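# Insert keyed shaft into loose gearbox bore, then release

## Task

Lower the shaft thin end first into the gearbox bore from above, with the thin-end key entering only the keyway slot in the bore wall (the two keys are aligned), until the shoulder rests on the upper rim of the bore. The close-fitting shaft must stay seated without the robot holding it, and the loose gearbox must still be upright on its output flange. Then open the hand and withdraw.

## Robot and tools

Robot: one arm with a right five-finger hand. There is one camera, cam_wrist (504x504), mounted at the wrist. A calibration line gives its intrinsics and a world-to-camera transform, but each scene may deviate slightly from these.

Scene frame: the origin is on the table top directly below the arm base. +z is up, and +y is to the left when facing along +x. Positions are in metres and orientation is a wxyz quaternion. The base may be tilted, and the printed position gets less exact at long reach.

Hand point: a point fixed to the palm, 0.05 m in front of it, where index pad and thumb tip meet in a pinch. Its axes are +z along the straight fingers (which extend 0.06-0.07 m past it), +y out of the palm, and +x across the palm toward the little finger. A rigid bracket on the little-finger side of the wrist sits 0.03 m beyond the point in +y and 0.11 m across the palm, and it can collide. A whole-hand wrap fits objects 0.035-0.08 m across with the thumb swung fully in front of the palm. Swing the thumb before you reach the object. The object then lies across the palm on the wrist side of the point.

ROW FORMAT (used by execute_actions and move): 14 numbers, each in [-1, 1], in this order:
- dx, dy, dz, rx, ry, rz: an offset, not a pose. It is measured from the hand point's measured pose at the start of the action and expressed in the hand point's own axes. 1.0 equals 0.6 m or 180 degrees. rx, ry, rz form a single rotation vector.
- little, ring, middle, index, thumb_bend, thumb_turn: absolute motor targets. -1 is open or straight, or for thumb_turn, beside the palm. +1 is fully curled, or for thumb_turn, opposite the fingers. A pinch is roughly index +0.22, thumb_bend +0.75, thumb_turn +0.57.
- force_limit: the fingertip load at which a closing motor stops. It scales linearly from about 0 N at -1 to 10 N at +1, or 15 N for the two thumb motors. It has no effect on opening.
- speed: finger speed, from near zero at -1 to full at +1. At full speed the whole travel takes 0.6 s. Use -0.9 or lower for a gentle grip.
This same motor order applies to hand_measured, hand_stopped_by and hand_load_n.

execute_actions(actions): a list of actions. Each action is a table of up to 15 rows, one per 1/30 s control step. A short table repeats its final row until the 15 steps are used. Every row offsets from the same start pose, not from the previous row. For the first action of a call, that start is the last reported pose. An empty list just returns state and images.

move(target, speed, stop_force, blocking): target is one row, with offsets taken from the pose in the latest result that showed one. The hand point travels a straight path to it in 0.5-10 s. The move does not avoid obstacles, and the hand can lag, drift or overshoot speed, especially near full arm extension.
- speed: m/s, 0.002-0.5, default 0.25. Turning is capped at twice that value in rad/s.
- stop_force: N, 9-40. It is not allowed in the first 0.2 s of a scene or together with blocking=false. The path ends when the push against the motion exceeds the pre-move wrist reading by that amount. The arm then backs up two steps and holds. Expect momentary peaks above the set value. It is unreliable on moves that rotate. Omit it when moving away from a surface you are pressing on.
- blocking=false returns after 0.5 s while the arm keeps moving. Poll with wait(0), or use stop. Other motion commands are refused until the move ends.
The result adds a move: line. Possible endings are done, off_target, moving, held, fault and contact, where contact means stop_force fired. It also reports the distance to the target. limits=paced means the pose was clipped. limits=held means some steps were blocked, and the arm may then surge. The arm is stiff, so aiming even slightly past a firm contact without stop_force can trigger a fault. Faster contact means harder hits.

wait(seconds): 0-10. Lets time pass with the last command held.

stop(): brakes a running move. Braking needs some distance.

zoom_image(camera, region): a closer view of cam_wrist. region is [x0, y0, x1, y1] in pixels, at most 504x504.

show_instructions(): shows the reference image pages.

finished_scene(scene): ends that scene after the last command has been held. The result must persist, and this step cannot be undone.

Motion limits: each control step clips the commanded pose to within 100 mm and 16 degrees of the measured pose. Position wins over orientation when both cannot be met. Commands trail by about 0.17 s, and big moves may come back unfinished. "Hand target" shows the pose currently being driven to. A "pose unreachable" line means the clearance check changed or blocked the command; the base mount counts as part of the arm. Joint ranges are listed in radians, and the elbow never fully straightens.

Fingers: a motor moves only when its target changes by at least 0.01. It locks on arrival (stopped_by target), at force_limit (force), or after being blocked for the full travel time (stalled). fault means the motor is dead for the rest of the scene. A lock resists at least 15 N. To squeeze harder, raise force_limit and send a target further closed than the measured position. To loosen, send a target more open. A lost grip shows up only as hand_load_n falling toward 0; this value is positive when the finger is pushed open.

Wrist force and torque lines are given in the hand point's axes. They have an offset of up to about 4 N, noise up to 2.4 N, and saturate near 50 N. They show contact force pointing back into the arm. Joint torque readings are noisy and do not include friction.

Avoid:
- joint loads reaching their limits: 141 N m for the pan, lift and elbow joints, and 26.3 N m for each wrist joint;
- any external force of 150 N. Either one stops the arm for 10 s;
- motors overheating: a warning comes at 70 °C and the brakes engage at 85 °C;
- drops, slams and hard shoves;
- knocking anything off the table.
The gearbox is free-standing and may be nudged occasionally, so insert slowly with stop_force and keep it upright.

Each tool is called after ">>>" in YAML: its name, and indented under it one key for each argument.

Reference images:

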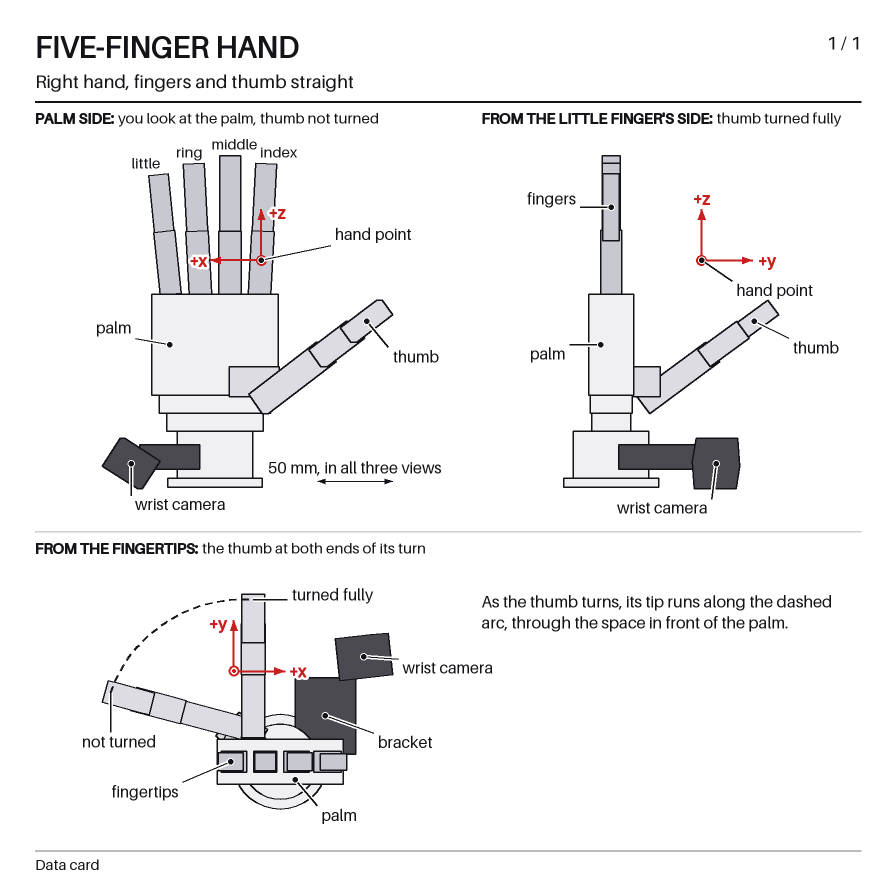

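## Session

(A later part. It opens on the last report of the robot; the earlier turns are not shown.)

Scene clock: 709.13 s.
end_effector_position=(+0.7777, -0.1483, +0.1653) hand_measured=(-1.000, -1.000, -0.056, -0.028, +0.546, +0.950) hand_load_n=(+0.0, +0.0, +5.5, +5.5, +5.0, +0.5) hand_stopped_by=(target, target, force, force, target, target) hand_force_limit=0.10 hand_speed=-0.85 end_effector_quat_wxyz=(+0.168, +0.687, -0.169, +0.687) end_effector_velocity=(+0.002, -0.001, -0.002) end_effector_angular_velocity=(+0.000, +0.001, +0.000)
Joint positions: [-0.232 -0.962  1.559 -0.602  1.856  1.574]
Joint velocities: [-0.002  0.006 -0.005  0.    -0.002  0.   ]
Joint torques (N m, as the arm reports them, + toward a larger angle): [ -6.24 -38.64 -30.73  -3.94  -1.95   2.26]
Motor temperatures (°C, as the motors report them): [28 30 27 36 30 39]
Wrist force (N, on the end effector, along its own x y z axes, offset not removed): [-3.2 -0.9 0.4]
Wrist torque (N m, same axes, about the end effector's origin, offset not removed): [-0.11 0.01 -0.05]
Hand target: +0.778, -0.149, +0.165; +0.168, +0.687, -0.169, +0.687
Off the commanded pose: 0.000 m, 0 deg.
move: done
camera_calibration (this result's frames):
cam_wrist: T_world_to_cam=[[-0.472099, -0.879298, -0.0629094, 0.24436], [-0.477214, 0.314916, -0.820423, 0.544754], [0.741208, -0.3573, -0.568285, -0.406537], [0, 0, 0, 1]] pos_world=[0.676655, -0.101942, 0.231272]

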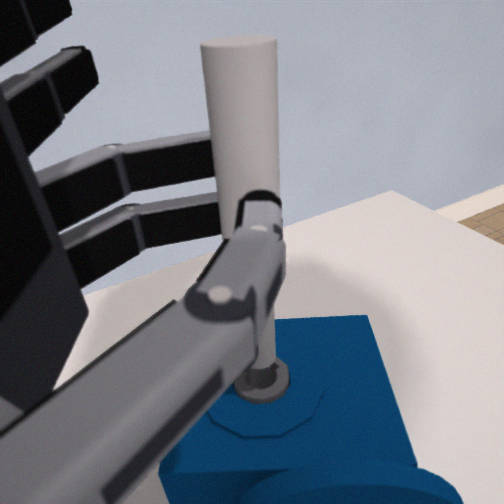

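>>> zoom_image:
  camera: "cam_wrist"
  region: [210, 320, 320, 420]

Region (210, 320, 320, 420) of cam_wrist's 504x504 image, scaled by 4.582, with more detail than that image has; it fills the top 458 rows of this view, and the rest is white.

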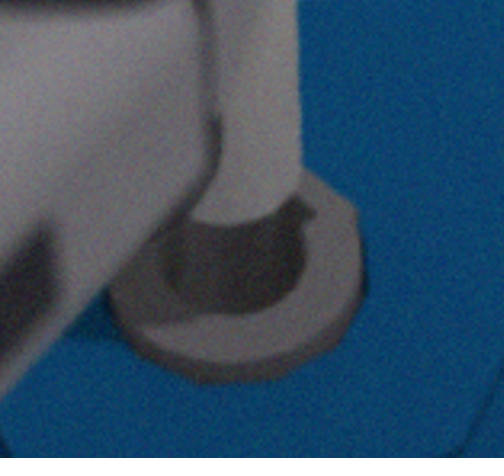

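>>> move:
  target: [-0.0133, 0, 0, 0, 0, 0, -1, -1, 0.33, 0.33, 0.55, 0.95, 0.1, -0.85]
  speed: 0.015

>>> zoom_image:
  camera: "cam_wrist"
  region: [210, 320, 320, 420]

Scene clock: 716.33 s.
end_effector_position=(+0.7778, -0.1483, +0.1576) hand_measured=(-1.000, -1.000, -0.056, -0.028, +0.546, +0.950) hand_load_n=(+0.0, +0.0, +5.5, +5.5, +5.0, +0.5) hand_stopped_by=(target, target, force, force, target, target) hand_force_limit=0.10 hand_speed=-0.85 end_effector_quat_wxyz=(+0.168, +0.687, -0.169, +0.687) end_effector_velocity=(-0.001, +0.000, -0.003) end_effector_angular_velocity=(-0.001, -0.000, -0.000)
Joint positions: [-0.232 -0.952  1.565 -0.617  1.856  1.574]
Joint velocities: [ 0.     0.003  0.004 -0.008  0.001 -0.001]
Joint torques (N m, as the arm reports them, + toward a larger angle): [  9.35 -38.63 -11.64  -3.84   1.97   2.07]
Motor temperatures (°C, as the motors report them): [28 30 27 36 30 39]
Wrist force (N, on the end effector, along its own x y z axes, offset not removed): [-4.2 -2.3 0.5]
Wrist torque (N m, same axes, about the end effector's origin, offset not removed): [-0.30 0.14 -0.16]
Hand target: +0.778, -0.148, +0.157; +0.168, +0.687, -0.169, +0.687
Off the commanded pose: 0.000 m, 0 deg.
move: done
camera_calibration (this result's frames):
cam_wrist: T_world_to_cam=[[-0.472105, -0.879294, -0.0629235, 0.24389], [-0.477218, 0.314935, -0.820414, 0.53851], [0.741202, -0.357293, -0.568297, -0.410893], [0, 0, 0, 1]] pos_world=[0.676683, -0.101954, 0.223637]

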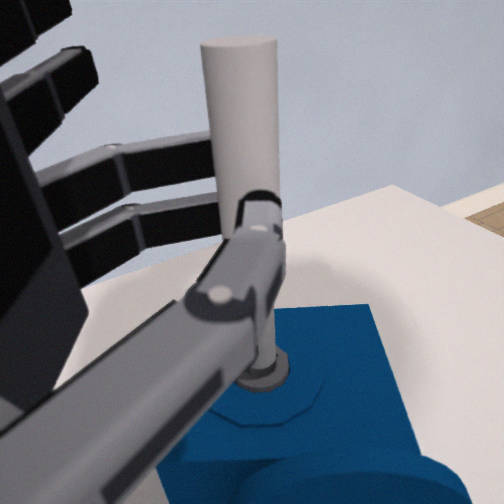

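Region (210, 320, 320, 420) of cam_wrist's 504x504 image, scaled by 4.582, with more detail than that image has; it fills the top 458 rows of this view, and the rest is white.

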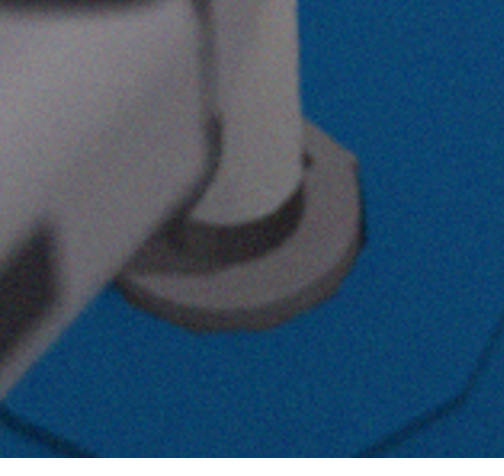

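>>> move:
  target: [-0.0067, 0, 0, 0, 0, 0, -1, -1, 0.33, 0.33, 0.55, 0.95, 0.1, -0.85]
  speed: 0.006

>>> zoom_image:
  camera: "cam_wrist"
  region: [210, 320, 320, 420]

Scene clock: 719.63 s.
end_effector_position=(+0.7778, -0.1483, +0.1538) hand_measured=(-1.000, -1.000, -0.056, -0.028, +0.546, +0.950) hand_load_n=(+0.0, +0.0, +5.5, +5.5, +5.0, +0.5) hand_stopped_by=(target, target, force, force, target, target) hand_force_limit=0.10 hand_speed=-0.85 end_effector_quat_wxyz=(+0.168, +0.687, -0.169, +0.687) end_effector_velocity=(-0.000, +0.000, -0.002) end_effector_angular_velocity=(+0.001, +0.001, -0.000)
Joint positions: [-0.232 -0.946  1.568 -0.625  1.856  1.574]
Joint velocities: [ 0.     0.003  0.002 -0.003  0.     0.   ]
Joint torques (N m, as the arm reports them, + toward a larger angle): [  7.86 -38.23 -11.61  -3.98   1.82  -0.93]
Motor temperatures (°C, as the motors report them): [28 30 27 36 30 39]
Wrist force (N, on the end effector, along its own x y z axes, offset not removed): [-3.7 -0.9 -0.1]
Wrist torque (N m, same axes, about the end effector's origin, offset not removed): [-0.03 0.15 -0.12]
Hand target: +0.778, -0.148, +0.154; +0.168, +0.687, -0.169, +0.687
Off the commanded pose: 0.000 m, 0 deg.
move: done
camera_calibration (this result's frames):
cam_wrist: T_world_to_cam=[[-0.472103, -0.879296, -0.0629042, 0.243654], [-0.477233, 0.314922, -0.82041, 0.535372], [0.741194, -0.357298, -0.568305, -0.413072], [0, 0, 0, 1]] pos_world=[0.676693, -0.101946, 0.219801]

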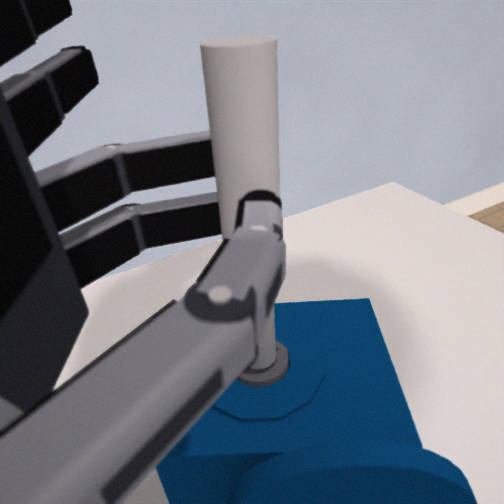

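Region (210, 320, 320, 420) of cam_wrist's 504x504 image, scaled by 4.582, with more detail than that image has; it fills the top 458 rows of this view, and the rest is white.

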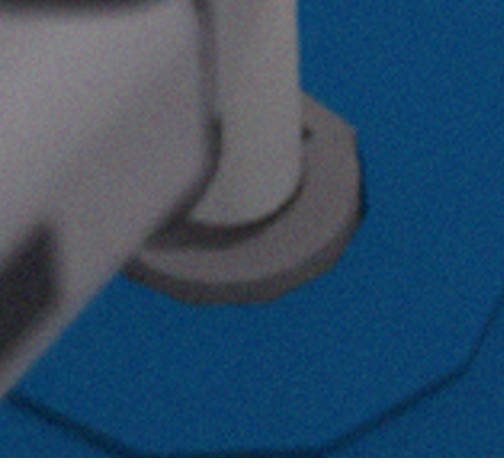

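>>> move:
  target: [-0.005, 0, 0, 0, 0, 0, -1, -1, 0.33, 0.33, 0.55, 0.95, 0.1, -0.85]
  speed: 0.004

>>> zoom_image:
  camera: "cam_wrist"
  region: [210, 320, 320, 420]

Scene clock: 722.07 s.
end_effector_position=(+0.7778, -0.1484, +0.1510) hand_measured=(-1.000, -1.000, -0.056, -0.028, +0.546, +0.950) hand_load_n=(+0.0, +0.0, +6.0, +5.5, +5.0, -0.5) hand_stopped_by=(target, target, force, force, target, target) hand_force_limit=0.10 hand_speed=-0.85 end_effector_quat_wxyz=(+0.168, +0.687, -0.169, +0.687) end_effector_velocity=(+0.000, -0.000, -0.000) end_effector_angular_velocity=(-0.001, +0.000, +0.000)
Joint positions: [-0.232 -0.942  1.569 -0.631  1.856  1.574]
Joint velocities: [-0.     0.001  0.    -0.002 -0.001 -0.002]
Joint torques (N m, as the arm reports them, + toward a larger angle): [  7.76 -33.92  -8.6   -2.57   1.88   1.38]
Motor temperatures (°C, as the motors report them): [28 30 27 36 30 39]
Wrist force (N, on the end effector, along its own x y z axes, offset not removed): [2.8 -1.1 1.8]
Wrist torque (N m, same axes, about the end effector's origin, offset not removed): [-0.11 0.05 0.00]
Hand target: +0.778, -0.148, +0.151; +0.168, +0.687, -0.169, +0.687
Off the commanded pose: 0.000 m, 0 deg.
move: done
camera_calibration (this result's frames):
cam_wrist: T_world_to_cam=[[-0.472098, -0.879293, -0.0629894, 0.243497], [-0.477032, 0.314902, -0.820535, 0.532976], [0.741326, -0.357325, -0.568115, -0.414829], [0, 0, 0, 1]] pos_world=[0.676725, -0.101959, 0.216993]

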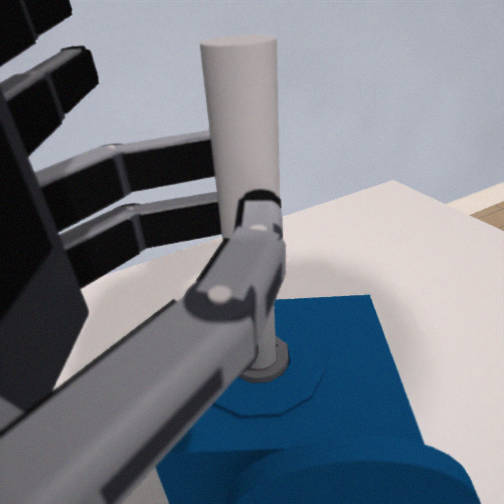

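Region (210, 320, 320, 420) of cam_wrist's 504x504 image, scaled by 4.582, with more detail than that image has; it fills the top 458 rows of this view, and the rest is white.

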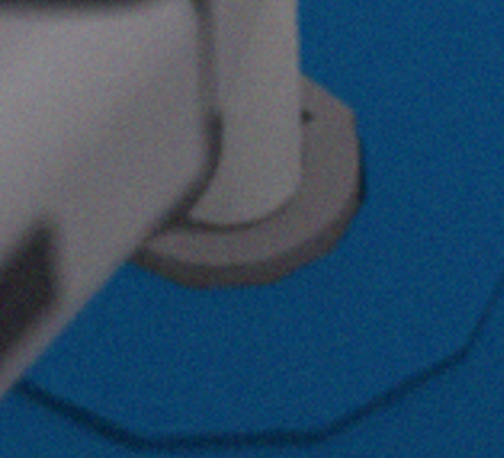

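>>> execute_actions:
  actions:
    - [[0.002,0,0,0,0,0,-1,-1,0.33,0.33,0.55,0.95,0.1,-0.85]]
    - [[0,0,0.0025,0,0,0,-1,-1,0.33,0.33,0.55,0.95,0.1,-0.85]]

>>> move:
  target: [-0.005, 0, 0, 0, 0, 0, -1, -1, 0.33, 0.33, 0.55, 0.95, 0.1, -0.85]
  speed: 0.004

>>> zoom_image:
  camera: "cam_wrist"
  region: [210, 320, 320, 420]

Scene clock: 727.07 s.
end_effector_position=(+0.7791, -0.1490, +0.1521) hand_measured=(-1.000, -1.000, -0.058, -0.028, +0.546, +0.950) hand_load_n=(+0.0, +0.0, +5.5, +5.5, +5.0, +0.5) hand_stopped_by=(target, target, force, force, target, target) hand_force_limit=0.10 hand_speed=-0.85 end_effector_quat_wxyz=(+0.168, +0.687, -0.169, +0.687) end_effector_velocity=(+0.001, -0.000, +0.001) end_effector_angular_velocity=(-0.001, -0.000, +0.000)
Joint positions: [-0.232 -0.941  1.564 -0.627  1.856  1.574]
Joint velocities: [-0.     0.    -0.002  0.    -0.    -0.001]
Joint torques (N m, as the arm reports them, + toward a larger angle): [ -5.93 -39.21 -29.11  -0.24  -2.    -0.59]
Motor temperatures (°C, as the motors report them): [28 30 27 36 30 39]
Wrist force (N, on the end effector, along its own x y z axes, offset not removed): [-2.8 -2.8 0.7]
Wrist torque (N m, same axes, about the end effector's origin, offset not removed): [-0.40 -0.07 -0.14]
Hand target: +0.779, -0.149, +0.152; +0.168, +0.687, -0.169, +0.687
Off the commanded pose: 0.000 m, 0 deg.
camera_calibration (this result's frames):
cam_wrist: T_world_to_cam=[[-0.472093, -0.879299, -0.0629408, 0.24358], [-0.477126, 0.314898, -0.820482, 0.534769], [0.741269, -0.357313, -0.568197, -0.415307], [0, 0, 0, 1]] pos_world=[0.677998, -0.102613, 0.218123]

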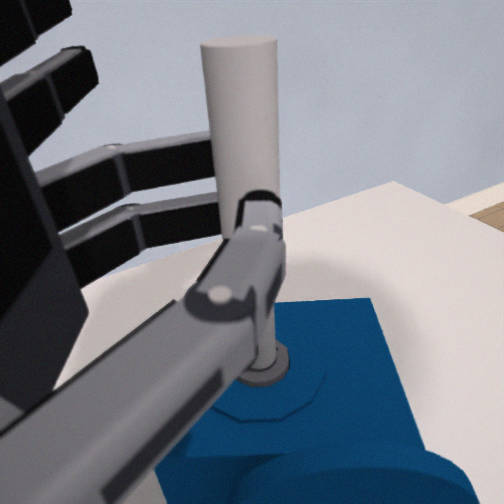

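Scene clock: 728.03 s.
end_effector_position=(+0.7791, -0.1490, +0.1492) hand_measured=(-1.000, -1.000, -0.058, -0.028, +0.546, +0.950) hand_load_n=(+0.0, +0.0, +5.0, +6.5, +5.0, +1.0) hand_stopped_by=(target, target, force, force, target, target) hand_force_limit=0.10 hand_speed=-0.85 end_effector_quat_wxyz=(+0.168, +0.687, -0.169, +0.687) end_effector_velocity=(+0.000, +0.000, -0.002) end_effector_angular_velocity=(+0.001, -0.000, +0.001)
Joint positions: [-0.232 -0.937  1.566 -0.633  1.856  1.574]
Joint velocities: [ 0.     0.002  0.001 -0.003 -0.001  0.001]
Joint torques (N m, as the arm reports them, + toward a larger angle): [  0.3  -37.38 -11.36  -3.74  -1.08  -0.38]
Motor temperatures (°C, as the motors report them): [28 30 27 36 30 39]
Wrist force (N, on the end effector, along its own x y z axes, offset not removed): [-3.0 -2.3 0.6]
Wrist torque (N m, same axes, about the end effector's origin, offset not removed): [-0.30 0.09 -0.08]
Hand target: +0.779, -0.149, +0.149; +0.168, +0.687, -0.169, +0.687
Off the commanded pose: 0.000 m, 0 deg.
move: done
camera_calibration (this result's frames):
cam_wrist: T_world_to_cam=[[-0.472096, -0.879297, -0.0629373, 0.243393], [-0.477134, 0.314901, -0.820476, 0.53242], [0.741261, -0.357314, -0.568206, -0.416946], [0, 0, 0, 1]] pos_world=[0.678006, -0.102625, 0.215245]

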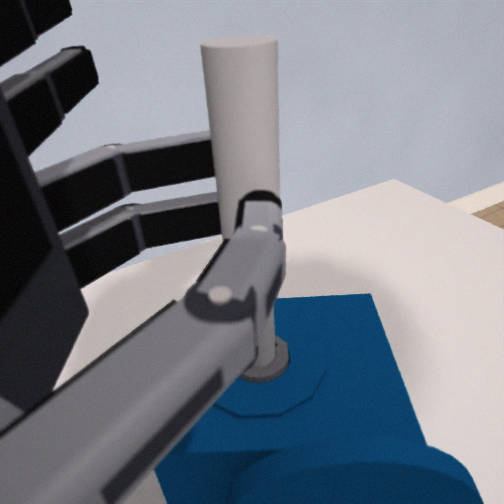

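Region (210, 320, 320, 420) of cam_wrist's 504x504 image, scaled by 4.582, with more detail than that image has; it fills the top 458 rows of this view, and the rest is white.

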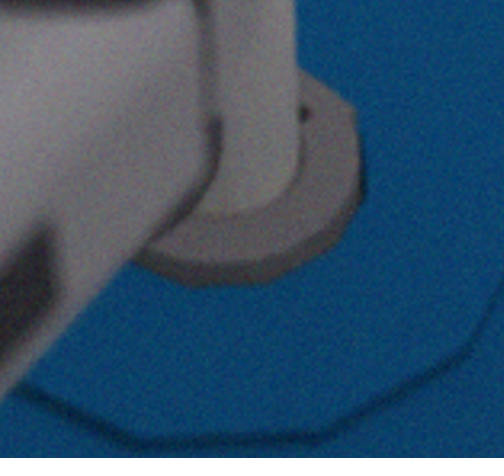

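>>> move:
  target: [-0.0033, 0, 0.0005, 0, 0, 0, -1, -1, 0.33, 0.33, 0.55, 0.95, 0.1, -0.85]
  speed: 0.004

Scene clock: 730.30 s.
end_effector_position=(+0.7794, -0.1491, +0.1474) hand_measured=(-1.000, -1.000, -0.058, -0.028, +0.546, +0.950) hand_load_n=(+0.0, +0.0, +5.5, +6.0, +5.0, +0.5) hand_stopped_by=(target, target, force, force, target, target) hand_force_limit=0.10 hand_speed=-0.85 end_effector_quat_wxyz=(+0.168, +0.687, -0.169, +0.687) end_effector_velocity=(+0.000, -0.000, +0.000) end_effector_angular_velocity=(+0.001, -0.002, +0.000)
Joint positions: [-0.232 -0.934  1.566 -0.636  1.856  1.574]
Joint velocities: [-0.001  0.     0.    -0.002 -0.001  0.002]
Joint torques (N m, as the arm reports them, + toward a larger angle): [ -6.05 -37.84 -11.69  -4.06  -1.97  -0.04]
Motor temperatures (°C, as the motors report them): [28 30 27 36 30 39]
Wrist force (N, on the end effector, along its own x y z axes, offset not removed): [-3.1 -1.8 0.9]
Wrist torque (N m, same axes, about the end effector's origin, offset not removed): [-0.21 0.03 -0.05]
Hand target: +0.779, -0.149, +0.147; +0.168, +0.687, -0.169, +0.687
Off the commanded pose: 0.000 m, 0 deg.
move: done
camera_calibration (this result's frames):
cam_wrist: T_world_to_cam=[[-0.472128, -0.879281, -0.0629348, 0.243329], [-0.47713, 0.314919, -0.820471, 0.531037], [0.741244, -0.357339, -0.568213, -0.418215], [0, 0, 0, 1]] pos_world=[0.678255, -0.102723, 0.213379]

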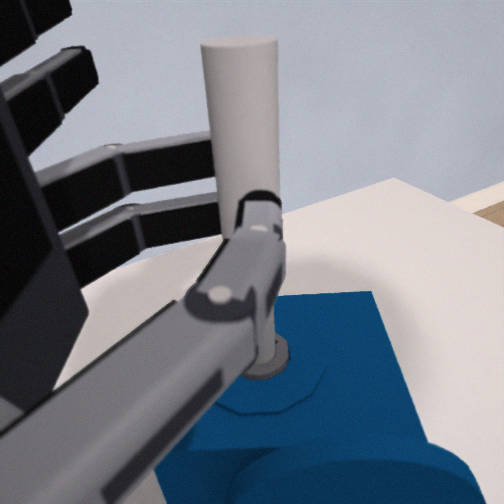

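>>> move:
  target: [-0.0025, 0, 0, 0, 0, 0, -1, -1, 0.33, 0.33, 0.55, 0.95, 0.1, -0.85]
  speed: 0.003

Scene clock: 733.30 s.
end_effector_position=(+0.7794, -0.1492, +0.1460) hand_measured=(-1.000, -1.000, -0.058, -0.028, +0.546, +0.950) hand_load_n=(+0.0, +0.0, +5.5, +6.0, +5.0, +0.5) hand_stopped_by=(target, target, force, force, target, target) hand_force_limit=0.10 hand_speed=-0.85 end_effector_quat_wxyz=(+0.168, +0.687, -0.169, +0.687) end_effector_velocity=(-0.000, +0.000, -0.001) end_effector_angular_velocity=(+0.001, +0.001, +0.001)
Joint positions: [-0.232 -0.932  1.567 -0.639  1.855  1.574]
Joint velocities: [ 0.     0.001  0.001 -0.001 -0.001  0.   ]
Joint torques (N m, as the arm reports them, + toward a larger angle): [  4.88 -37.39  -9.9   -2.99   0.86   0.71]
Motor temperatures (°C, as the motors report them): [28 30 27 36 30 39]
Wrist force (N, on the end effector, along its own x y z axes, offset not removed): [-1.6 -1.9 1.0]
Wrist torque (N m, same axes, about the end effector's origin, offset not removed): [-0.18 0.27 -0.12]
Hand target: +0.779, -0.149, +0.146; +0.168, +0.687, -0.169, +0.687
Off the commanded pose: 0.000 m, 0 deg.
move: done
camera_calibration (this result's frames):
cam_wrist: T_world_to_cam=[[-0.472092, -0.879298, -0.0629583, 0.243195], [-0.477075, 0.314889, -0.820514, 0.529889], [0.741302, -0.357323, -0.568148, -0.419084], [0, 0, 0, 1]] pos_world=[0.678275, -0.102764, 0.211991]

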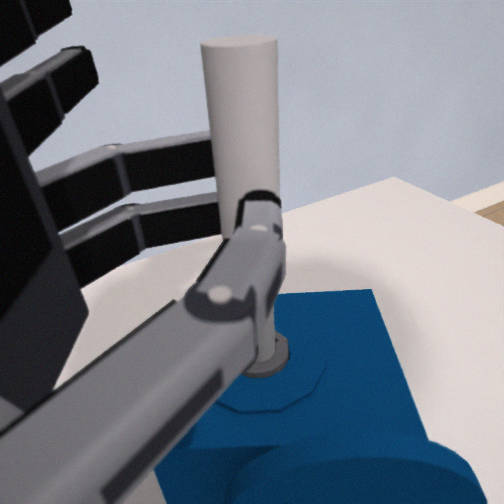

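>>> execute_actions:
  actions:
    - [[0,0,0,0,0,0,-1,-1,-0.3,-0.3,0.55,0.95,0.1,-0.7]]
    - [[0,0,-0.005,0,0,0,-1,-1,-0.3,-0.3,0.55,0.95,0.1,-0.7]]

Scene clock: 743.63 s.
end_effector_position=(+0.7768, -0.1478, +0.1459) hand_measured=(-1.000, -1.000, -0.300, -0.300, +0.550, +0.950) hand_load_n=(+0.0, +0.0, +0.0, +0.0, +0.0, +0.0) hand_stopped_by=(target, target, target, target, target, target) hand_force_limit=0.10 hand_speed=-0.70 end_effector_quat_wxyz=(+0.168, +0.687, -0.169, +0.687) end_effector_velocity=(-0.000, +0.001, +0.001) end_effector_angular_velocity=(+0.001, -0.002, +0.001)
Joint positions: [-0.231 -0.937  1.576 -0.643  1.857  1.574]
Joint velocities: [ 0.    -0.001  0.001 -0.001 -0.001  0.001]
Joint torques (N m, as the arm reports them, + toward a larger angle): [  9.49 -53.46 -12.57  -3.76   1.84   0.51]
Motor temperatures (°C, as the motors report them): [28 30 27 36 30 39]
Wrist force (N, on the end effector, along its own x y z axes, offset not removed): [-1.2 -2.6 0.7]
Wrist torque (N m, same axes, about the end effector's origin, offset not removed): [-0.37 0.15 -0.13]
Hand target: +0.777, -0.148, +0.146; +0.168, +0.687, -0.169, +0.687
Off the commanded pose: 0.000 m, 0 deg.
camera_calibration (this result's frames):
cam_wrist: T_world_to_cam=[[-0.472132, -0.879276, -0.0629628, 0.243208], [-0.477064, 0.314916, -0.820511, 0.528149], [0.741284, -0.357352, -0.568153, -0.41667], [0, 0, 0, 1]] pos_world=[0.675657, -0.101374, 0.211933]

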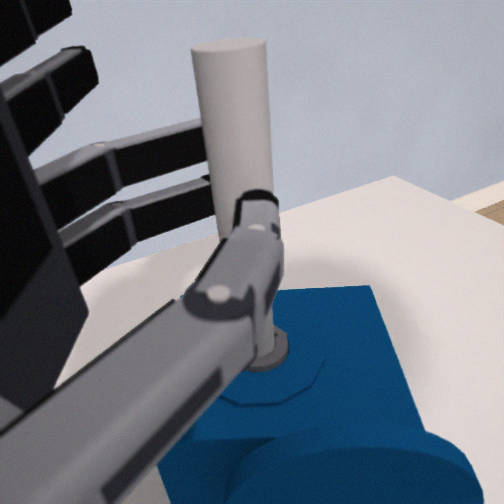

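>>> move:
  target: [0.0383, 0.0062, -0.0018, 0.211, 0, 0, -1, -1, -0.3, -0.3, 0.55, 0.95, 0.1, -0.7]
  speed: 0.1

Scene clock: 752.37 s.
end_effector_position=(+0.7740, -0.1503, +0.1688) hand_measured=(-1.000, -1.000, -0.300, -0.300, +0.550, +0.950) hand_load_n=(+0.0, +0.0, +0.0, +0.0, +0.0, +0.0) hand_stopped_by=(target, target, target, target, target, target) hand_force_limit=0.10 hand_speed=-0.70 end_effector_quat_wxyz=(-0.064, +0.704, +0.063, +0.705) end_effector_velocity=(-0.000, -0.000, -0.001) end_effector_angular_velocity=(-0.001, +0.002, +0.016)
Joint positions: [-0.547 -1.064  1.725 -0.669  0.88   1.578]
Joint velocities: [-0.007  0.003 -0.003  0.002 -0.023 -0.002]
Joint torques (N m, as the arm reports them, + toward a larger angle): [ -6.48 -33.54 -27.36   0.9   -2.14   2.34]
Motor temperatures (°C, as the motors report them): [28 30 27 36 30 39]
Wrist force (N, on the end effector, along its own x y z axes, offset not removed): [-1.7 -1.8 1.1]
Wrist torque (N m, same axes, about the end effector's origin, offset not removed): [-0.31 0.16 -0.13]
Hand target: +0.774, -0.150, +0.169; -0.065, +0.704, +0.063, +0.705
Off the commanded pose: 0.000 m, 0 deg.
move: done
camera_calibration (this result's frames):
cam_wrist: T_world_to_cam=[[0.167066, -0.983899, -0.0635025, -0.26926], [-0.56901, -0.0436181, -0.821173, 0.563788], [0.805181, 0.173324, -0.567135, -0.372385], [0, 0, 0, 1]] pos_world=[0.665622, -0.17579, 0.234676]

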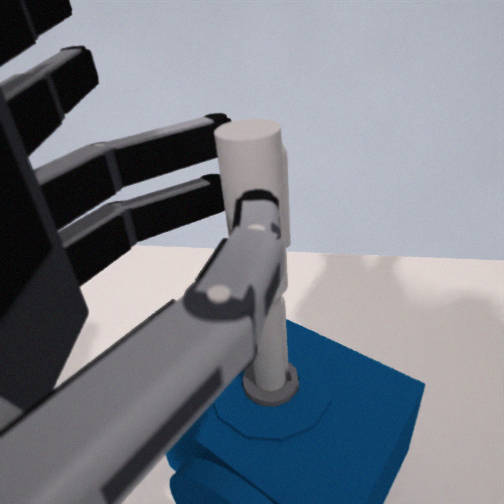

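>>> zoom_image:
  camera: "cam_wrist"
  region: [190, 100, 350, 420]

>>> zoom_image:
  camera: "cam_wrist"
  region: [220, 330, 320, 420]

Region (190, 100, 350, 420) of cam_wrist's 504x504 image, scaled by 1.575, with more detail than that image has.

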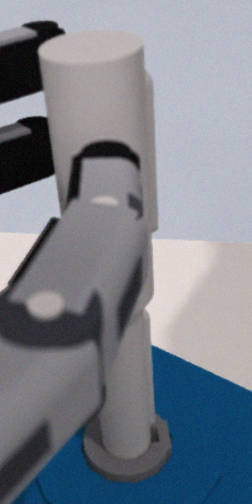

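Region (220, 330, 320, 420) of cam_wrist's 504x504 image, scaled by 5.040, with more detail than that image has; it fills the top 454 rows of this view, and the rest is white.

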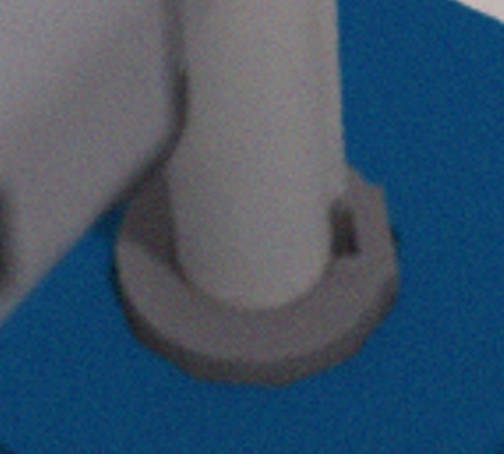

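>>> execute_actions:
  actions:
    - [[0,0.0033,0.0025,0,0,0,-1,-1,-0.18,-0.15,0.55,0.95,0.1,-0.7]]
    - [[0,0,0,0,0,0,-1,-1,-0.18,-0.15,0.55,0.95,0.1,-0.7]]

Scene clock: 773.03 s.
end_effector_position=(+0.7758, -0.1520, +0.1688) hand_measured=(-1.000, -1.000, -0.180, -0.150, +0.550, +0.950) hand_load_n=(+0.0, +0.0, +0.0, +0.0, +0.0, +0.0) hand_stopped_by=(target, target, target, target, target, target) hand_force_limit=0.10 hand_speed=-0.70 end_effector_quat_wxyz=(-0.064, +0.704, +0.063, +0.705) end_effector_velocity=(-0.000, +0.000, +0.000) end_effector_angular_velocity=(-0.000, +0.000, -0.000)
Joint positions: [-0.548 -1.06   1.718 -0.666  0.879  1.578]
Joint velocities: [ 0.    -0.001 -0.     0.001  0.    -0.   ]
Joint torques (N m, as the arm reports them, + toward a larger angle): [ -5.65 -38.51 -24.14   0.22   1.49   1.98]
Motor temperatures (°C, as the motors report them): [28 30 27 36 30 39]
Wrist force (N, on the end effector, along its own x y z axes, offset not removed): [-1.4 -2.1 0.4]
Wrist torque (N m, same axes, about the end effector's origin, offset not removed): [-0.28 0.10 -0.21]
Hand target: +0.776, -0.152, +0.169; -0.064, +0.704, +0.063, +0.705
Off the commanded pose: 0.000 m, 0 deg.
camera_calibration (this result's frames):
cam_wrist: T_world_to_cam=[[0.167098, -0.983892, -0.0635161, -0.271207], [-0.569007, -0.0436248, -0.821175, 0.564742], [0.805177, 0.173358, -0.567131, -0.373538], [0, 0, 0, 1]] pos_world=[0.667424, -0.177447, 0.234681]

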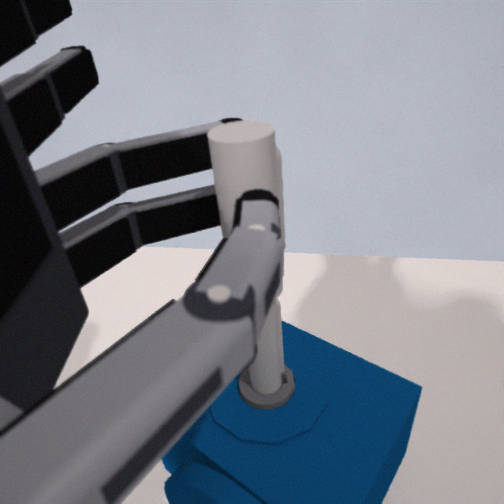

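>>> execute_actions:
  actions:
    - [[0,0,0.0017,0,0,0,-1,-1,-0.18,-0.15,0.55,0.95,0.1,-0.7]]
    - [[0,0,0,0,0,0,-1,-1,0.3,0.3,0.55,0.95,0.1,-0.88]]
    - [[0,0,0,0,0,0,-1,-1,0.3,0.3,0.55,0.95,0.1,-0.88]]
    - [[0,0,0,0,0,0,-1,-1,0.3,0.3,0.55,0.95,0.1,-0.88]]

Scene clock: 777.73 s.
end_effector_position=(+0.7768, -0.1518, +0.1688) hand_measured=(-1.000, -1.000, -0.024, -0.034, +0.548, +0.950) hand_load_n=(+0.0, +0.0, +7.5, +4.0, +5.0, +0.5) hand_stopped_by=(target, target, force, force, target, target) hand_force_limit=0.10 hand_speed=-0.88 end_effector_quat_wxyz=(-0.064, +0.704, +0.063, +0.705) end_effector_velocity=(+0.000, +0.000, -0.000) end_effector_angular_velocity=(-0.002, -0.000, +0.001)
Joint positions: [-0.546 -1.058  1.715 -0.665  0.881  1.578]
Joint velocities: [ 0.     0.001 -0.    -0.    -0.    -0.002]
Joint torques (N m, as the arm reports them, + toward a larger angle): [  7.59 -35.5  -25.41   0.22   1.47   1.02]
Motor temperatures (°C, as the motors report them): [28 30 27 36 30 39]
Wrist force (N, on the end effector, along its own x y z axes, offset not removed): [-0.7 -3.4 0.2]
Wrist torque (N m, same axes, about the end effector's origin, offset not removed): [-0.48 0.13 -0.14]
Hand target: +0.777, -0.152, +0.169; -0.064, +0.704, +0.063, +0.705
Off the commanded pose: 0.000 m, 0 deg.
camera_calibration (this result's frames):
cam_wrist: T_world_to_cam=[[0.167091, -0.983892, -0.0635414, -0.271186], [-0.569023, -0.043603, -0.821164, 0.565313], [0.805166, 0.173365, -0.567143, -0.374348], [0, 0, 0, 1]] pos_world=[0.668402, -0.177269, 0.234674]

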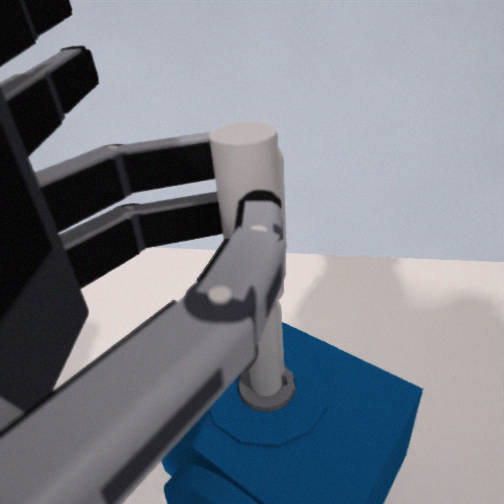

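>>> move:
  target: [0.0013, 0.0025, 0, 0, 0, 0.0055, -1, -1, 0.3, 0.3, 0.55, 0.95, 0.1, -0.88]
  speed: 0.01

>>> move:
  target: [0, -0.0042, 0.0025, -0.1111, 0, 0, -1, -1, 0.3, 0.3, 0.55, 0.95, 0.1, -0.88]
  speed: 0.06

>>> zoom_image:
  camera: "cam_wrist"
  region: [220, 330, 320, 420]

Scene clock: 782.83 s.
end_effector_position=(+0.7770, -0.1532, +0.1695) hand_measured=(-1.000, -1.000, -0.024, -0.034, +0.546, +0.950) hand_load_n=(+0.0, +0.0, +7.0, +4.0, +6.0, +1.5) hand_stopped_by=(target, target, force, force, target, target) hand_force_limit=0.10 hand_speed=-0.88 end_effector_quat_wxyz=(-0.070, +0.704, +0.057, +0.704) end_effector_velocity=(+0.000, -0.000, -0.000) end_effector_angular_velocity=(+0.006, +0.002, +0.000)
Joint positions: [-0.549 -1.059  1.711 -0.66   0.878  1.594]
Joint velocities: [-0.001  0.    -0.001  0.002 -0.001  0.006]
Joint torques (N m, as the arm reports them, + toward a larger angle): [ -4.85 -51.63 -30.99  -0.48  -2.     1.87]
Motor temperatures (°C, as the motors report them): [28 30 27 36 30 39]
Wrist force (N, on the end effector, along its own x y z axes, offset not removed): [-5.3 -2.4 -0.1]
Wrist torque (N m, same axes, about the end effector's origin, offset not removed): [-0.28 -0.02 -0.15]
Hand target: +0.777, -0.153, +0.170; -0.070, +0.704, +0.057, +0.704
Off the commanded pose: 0.000 m, 0 deg.
move: done
camera_calibration (this result's frames):
cam_wrist: T_world_to_cam=[[0.166892, -0.982706, -0.0802306, -0.269408], [-0.571518, -0.0301104, -0.820037, 0.569804], [0.803439, 0.182711, -0.566659, -0.371197], [0, 0, 0, 1]] pos_world=[0.668849, -0.17977, 0.235303]

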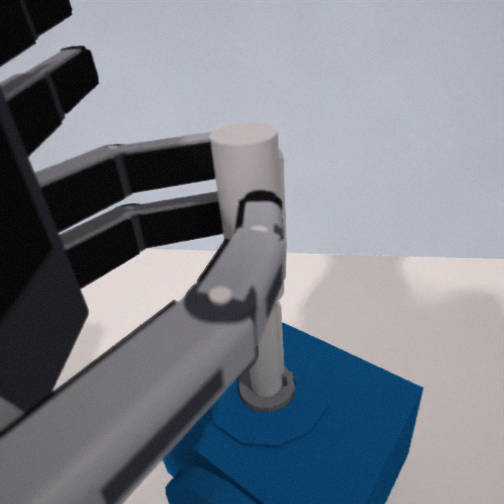

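Scene clock: 786.07 s.
end_effector_position=(+0.7780, -0.1506, +0.1695) hand_measured=(-1.000, -1.000, -0.024, -0.034, +0.546, +0.950) hand_load_n=(+0.0, +0.0, +6.5, +4.0, +6.0, +1.5) hand_stopped_by=(target, target, force, force, target, target) hand_force_limit=0.10 hand_speed=-0.88 end_effector_quat_wxyz=(+0.053, +0.706, -0.065, +0.703) end_effector_velocity=(-0.000, +0.000, -0.001) end_effector_angular_velocity=(+0.001, +0.004, -0.013)
Joint positions: [-0.377 -1.049  1.69  -0.64   1.397  1.59 ]
Joint velocities: [ 0.007  0.003 -0.004  0.005  0.02  -0.   ]
Joint torques (N m, as the arm reports them, + toward a larger angle): [  8.36 -33.8  -29.59  -0.12   2.42  -2.22]
Motor temperatures (°C, as the motors report them): [28 30 27 36 30 39]
Wrist force (N, on the end effector, along its own x y z axes, offset not removed): [-3.8 -2.1 1.5]
Wrist torque (N m, same axes, about the end effector's origin, offset not removed): [-0.32 0.11 -0.08]
Hand target: +0.778, -0.151, +0.170; +0.053, +0.706, -0.066, +0.703
Off the commanded pose: 0.000 m, 0 deg.
move: done
camera_calibration (this result's frames):
cam_wrist: T_world_to_cam=[[-0.178136, -0.980832, -0.0789711, 0.00148847], [-0.553006, 0.16617, -0.816439, 0.584965], [0.813912, -0.101766, -0.572007, -0.422557], [0, 0, 0, 1]] pos_world=[0.667678, -0.138746, 0.236]

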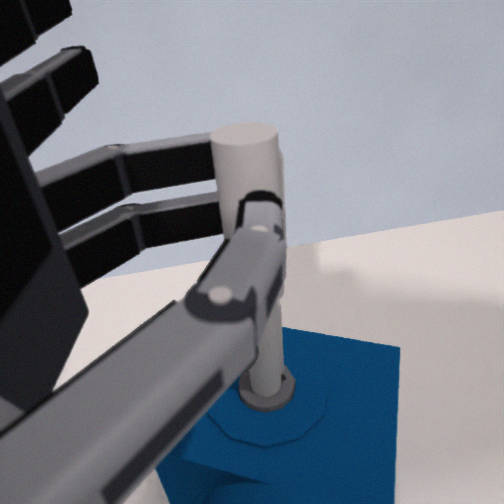

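Region (220, 330, 320, 420) of cam_wrist's 504x504 image, scaled by 5.040, with more detail than that image has; it fills the top 454 rows of this view, and the rest is white.

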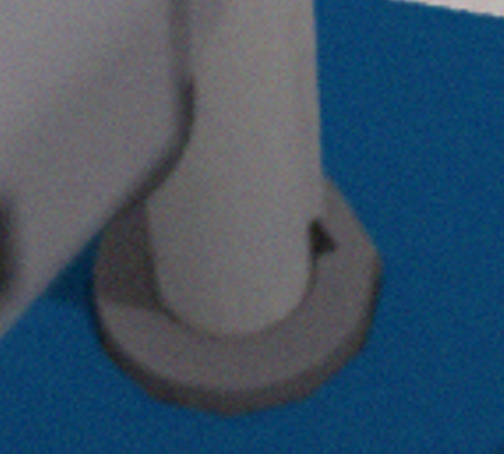

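>>> move:
  target: [0, -0.0022, 0.0011, -0.0556, 0, 0, -1, -1, 0.3, 0.3, 0.55, 0.95, 0.1, -0.88]
  speed: 0.06

>>> zoom_image:
  camera: "cam_wrist"
  region: [240, 340, 310, 410]

Scene clock: 790.77 s.
end_effector_position=(+0.7788, -0.1495, +0.1696) hand_measured=(-1.000, -1.000, -0.024, -0.034, +0.546, +0.950) hand_load_n=(+0.0, +0.0, +6.5, +4.5, +6.0, +1.5) hand_stopped_by=(target, target, force, force, target, target) hand_force_limit=0.10 hand_speed=-0.88 end_effector_quat_wxyz=(+0.114, +0.699, -0.126, +0.695) end_effector_velocity=(+0.000, +0.001, -0.000) end_effector_angular_velocity=(+0.002, +0.001, -0.012)
Joint positions: [-0.293 -1.011  1.623 -0.608  1.654  1.59 ]
Joint velocities: [ 0.007  0.004 -0.006  0.004  0.019  0.002]
Joint torques (N m, as the arm reports them, + toward a larger angle): [  6.81 -37.23 -30.75  -0.05   2.05  -0.55]
Motor temperatures (°C, as the motors report them): [28 30 27 36 30 39]
Wrist force (N, on the end effector, along its own x y z axes, offset not removed): [-3.4 -2.8 1.4]
Wrist torque (N m, same axes, about the end effector's origin, offset not removed): [-0.40 0.02 -0.03]
Hand target: +0.779, -0.149, +0.170; +0.114, +0.699, -0.126, +0.695
Off the commanded pose: 0.000 m, 0 deg.
move: done
camera_calibration (this result's frames):
cam_wrist: T_world_to_cam=[[-0.344598, -0.935547, -0.0774923, 0.138904], [-0.518721, 0.258564, -0.814907, 0.572145], [0.78242, -0.240618, -0.574389, -0.418929], [0, 0, 0, 1]] pos_world=[0.672429, -0.118787, 0.236381]

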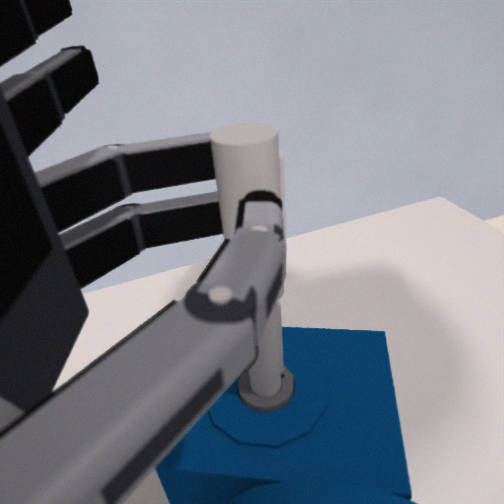

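Region (240, 340, 310, 410) of cam_wrist's 504x504 image, scaled by 7.200, with more detail than that image has.

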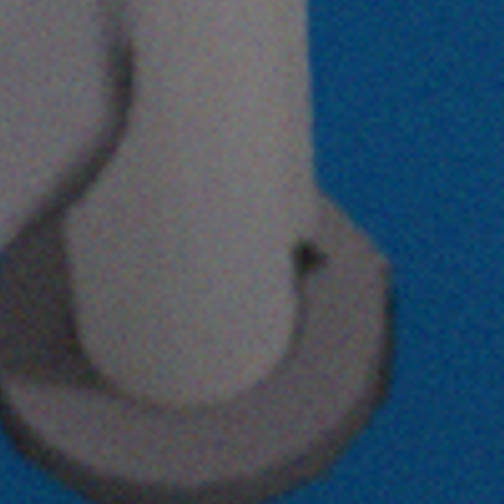

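>>> move:
  target: [-0.0025, 0, 0, 0, 0, 0, -1, -1, 0.3, 0.3, 0.55, 0.95, 0.1, -0.88]
  speed: 0.003

>>> zoom_image:
  camera: "cam_wrist"
  region: [240, 340, 310, 410]

Scene clock: 795.30 s.
end_effector_position=(+0.7789, -0.1495, +0.1682) hand_measured=(-1.000, -1.000, -0.024, -0.034, +0.546, +0.950) hand_load_n=(+0.0, +0.0, +7.0, +4.5, +5.5, +1.0) hand_stopped_by=(target, target, force, force, target, target) hand_force_limit=0.10 hand_speed=-0.88 end_effector_quat_wxyz=(+0.114, +0.699, -0.126, +0.695) end_effector_velocity=(-0.000, +0.000, +0.001) end_effector_angular_velocity=(+0.001, -0.002, +0.001)
Joint positions: [-0.293 -1.009  1.624 -0.611  1.654  1.59 ]
Joint velocities: [-0.    -0.001  0.001 -0.001 -0.001  0.001]
Joint torques (N m, as the arm reports them, + toward a larger angle): [ -6.33 -32.33 -10.05  -3.16  -1.9    0.32]
Motor temperatures (°C, as the motors report them): [28 30 27 36 30 39]
Wrist force (N, on the end effector, along its own x y z axes, offset not removed): [0.9 -3.4 1.2]
Wrist torque (N m, same axes, about the end effector's origin, offset not removed): [-0.43 0.06 -0.07]
Hand target: +0.779, -0.149, +0.168; +0.114, +0.699, -0.126, +0.695
Off the commanded pose: 0.000 m, 0 deg.
move: done
camera_calibration (this result's frames):
cam_wrist: T_world_to_cam=[[-0.344661, -0.935519, -0.0775475, 0.138898], [-0.518554, 0.258601, -0.815001, 0.570959], [0.782503, -0.240686, -0.574247, -0.419818], [0, 0, 0, 1]] pos_world=[0.672455, -0.118753, 0.235024]

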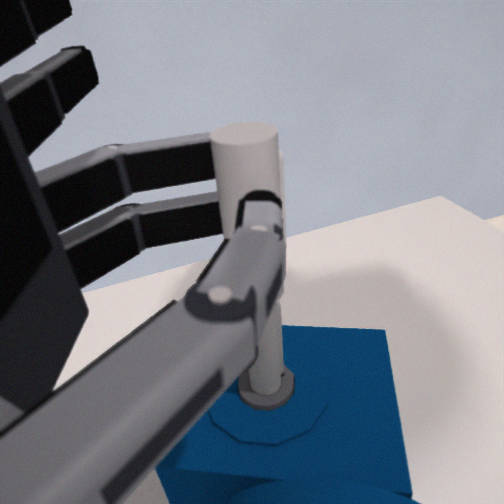

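Region (240, 340, 310, 410) of cam_wrist's 504x504 image, scaled by 7.200, with more detail than that image has.

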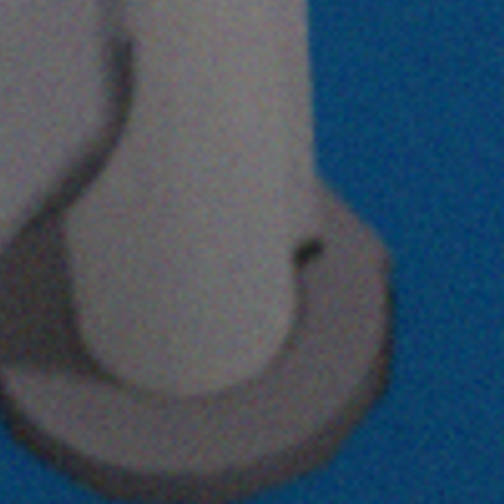

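>>> move:
  target: [0, -0.0009, 0.0004, -0.0222, 0, 0, -1, -1, 0.3, 0.3, 0.55, 0.95, 0.1, -0.88]
  speed: 0.02

>>> zoom_image:
  camera: "cam_wrist"
  region: [240, 340, 310, 410]

Scene clock: 799.93 s.
end_effector_position=(+0.7793, -0.1491, +0.1683) hand_measured=(-1.000, -1.000, -0.024, -0.034, +0.546, +0.950) hand_load_n=(+0.0, +0.0, +6.5, +4.0, +6.5, +1.5) hand_stopped_by=(target, target, force, force, target, target) hand_force_limit=0.10 hand_speed=-0.88 end_effector_quat_wxyz=(+0.138, +0.694, -0.150, +0.690) end_effector_velocity=(+0.000, +0.000, -0.000) end_effector_angular_velocity=(+0.000, +0.000, -0.010)
Joint positions: [-0.262 -0.989  1.588 -0.594  1.753  1.59 ]
Joint velocities: [ 0.005  0.004 -0.007  0.003  0.014  0.   ]
Joint torques (N m, as the arm reports them, + toward a larger angle): [  8.12 -38.48 -29.8   -0.57   1.64   2.17]
Motor temperatures (°C, as the motors report them): [28 30 27 36 30 39]
Wrist force (N, on the end effector, along its own x y z axes, offset not removed): [-3.9 -2.4 1.3]
Wrist torque (N m, same axes, about the end effector's origin, offset not removed): [-0.22 0.13 -0.07]
Hand target: +0.779, -0.149, +0.168; +0.138, +0.694, -0.150, +0.690
Off the commanded pose: 0.000 m, 0 deg.
move: done
camera_calibration (this result's frames):
cam_wrist: T_world_to_cam=[[-0.407959, -0.909759, -0.0768659, 0.192461], [-0.500643, 0.293314, -0.814447, 0.562209], [0.763496, -0.293779, -0.575124, -0.412975], [0, 0, 0, 1]] pos_world=[0.675287, -0.111134, 0.235171]

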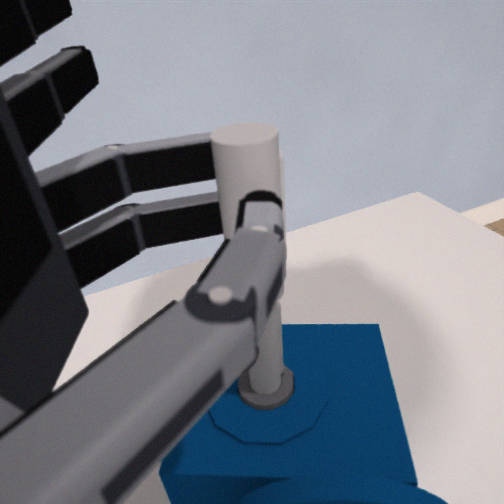

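Region (240, 340, 310, 410) of cam_wrist's 504x504 image, scaled by 7.200, with more detail than that image has.

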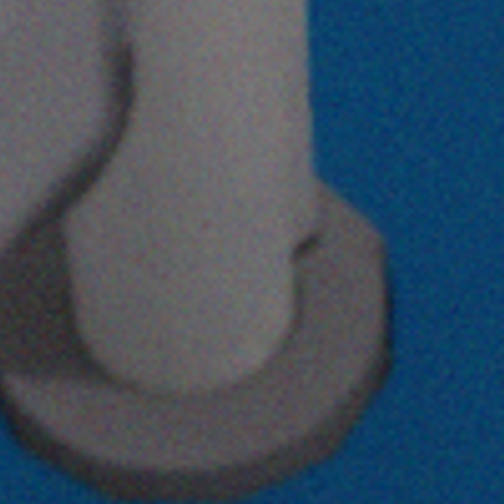

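>>> move:
  target: [-0.0067, 0.0001, 0, 0, 0, 0, -1, -1, 0.3, 0.3, 0.55, 0.95, 0.1, -0.88]
  speed: 0.004

Scene clock: 803.80 s.
end_effector_position=(+0.7793, -0.1490, +0.1644) hand_measured=(-1.000, -1.000, -0.024, -0.034, +0.546, +0.950) hand_load_n=(+0.0, +0.0, +7.5, +4.5, +5.0, -4.5) hand_stopped_by=(target, target, force, force, target, target) hand_force_limit=0.10 hand_speed=-0.88 end_effector_quat_wxyz=(+0.138, +0.694, -0.150, +0.690) end_effector_velocity=(+0.001, -0.000, +0.000) end_effector_angular_velocity=(-0.001, -0.002, +0.001)
Joint positions: [-0.262 -0.984  1.591 -0.602  1.754  1.59 ]
Joint velocities: [-0.     0.001 -0.001 -0.002 -0.001 -0.001]
Joint torques (N m, as the arm reports them, + toward a larger angle): [ -7.05 -23.25  -2.21   0.65  -1.38   2.03]
Motor temperatures (°C, as the motors report them): [28 30 27 36 30 39]
Wrist force (N, on the end effector, along its own x y z axes, offset not removed): [14.8 -4.3 1.1]
Wrist torque (N m, same axes, about the end effector's origin, offset not removed): [-0.31 0.09 -0.13]
Hand target: +0.779, -0.149, +0.164; +0.138, +0.694, -0.150, +0.690
Off the commanded pose: 0.000 m, 0 deg.
move: done
camera_calibration (this result's frames):
cam_wrist: T_world_to_cam=[[-0.40798, -0.909747, -0.0769016, 0.192201], [-0.500508, 0.293308, -0.814532, 0.559], [0.763574, -0.293823, -0.574999, -0.415265], [0, 0, 0, 1]] pos_world=[0.675284, -0.111119, 0.231328]

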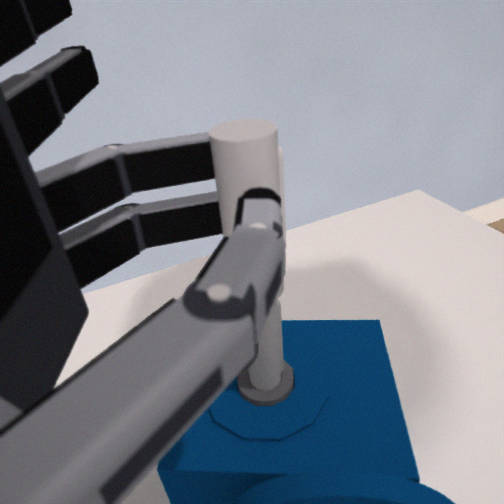

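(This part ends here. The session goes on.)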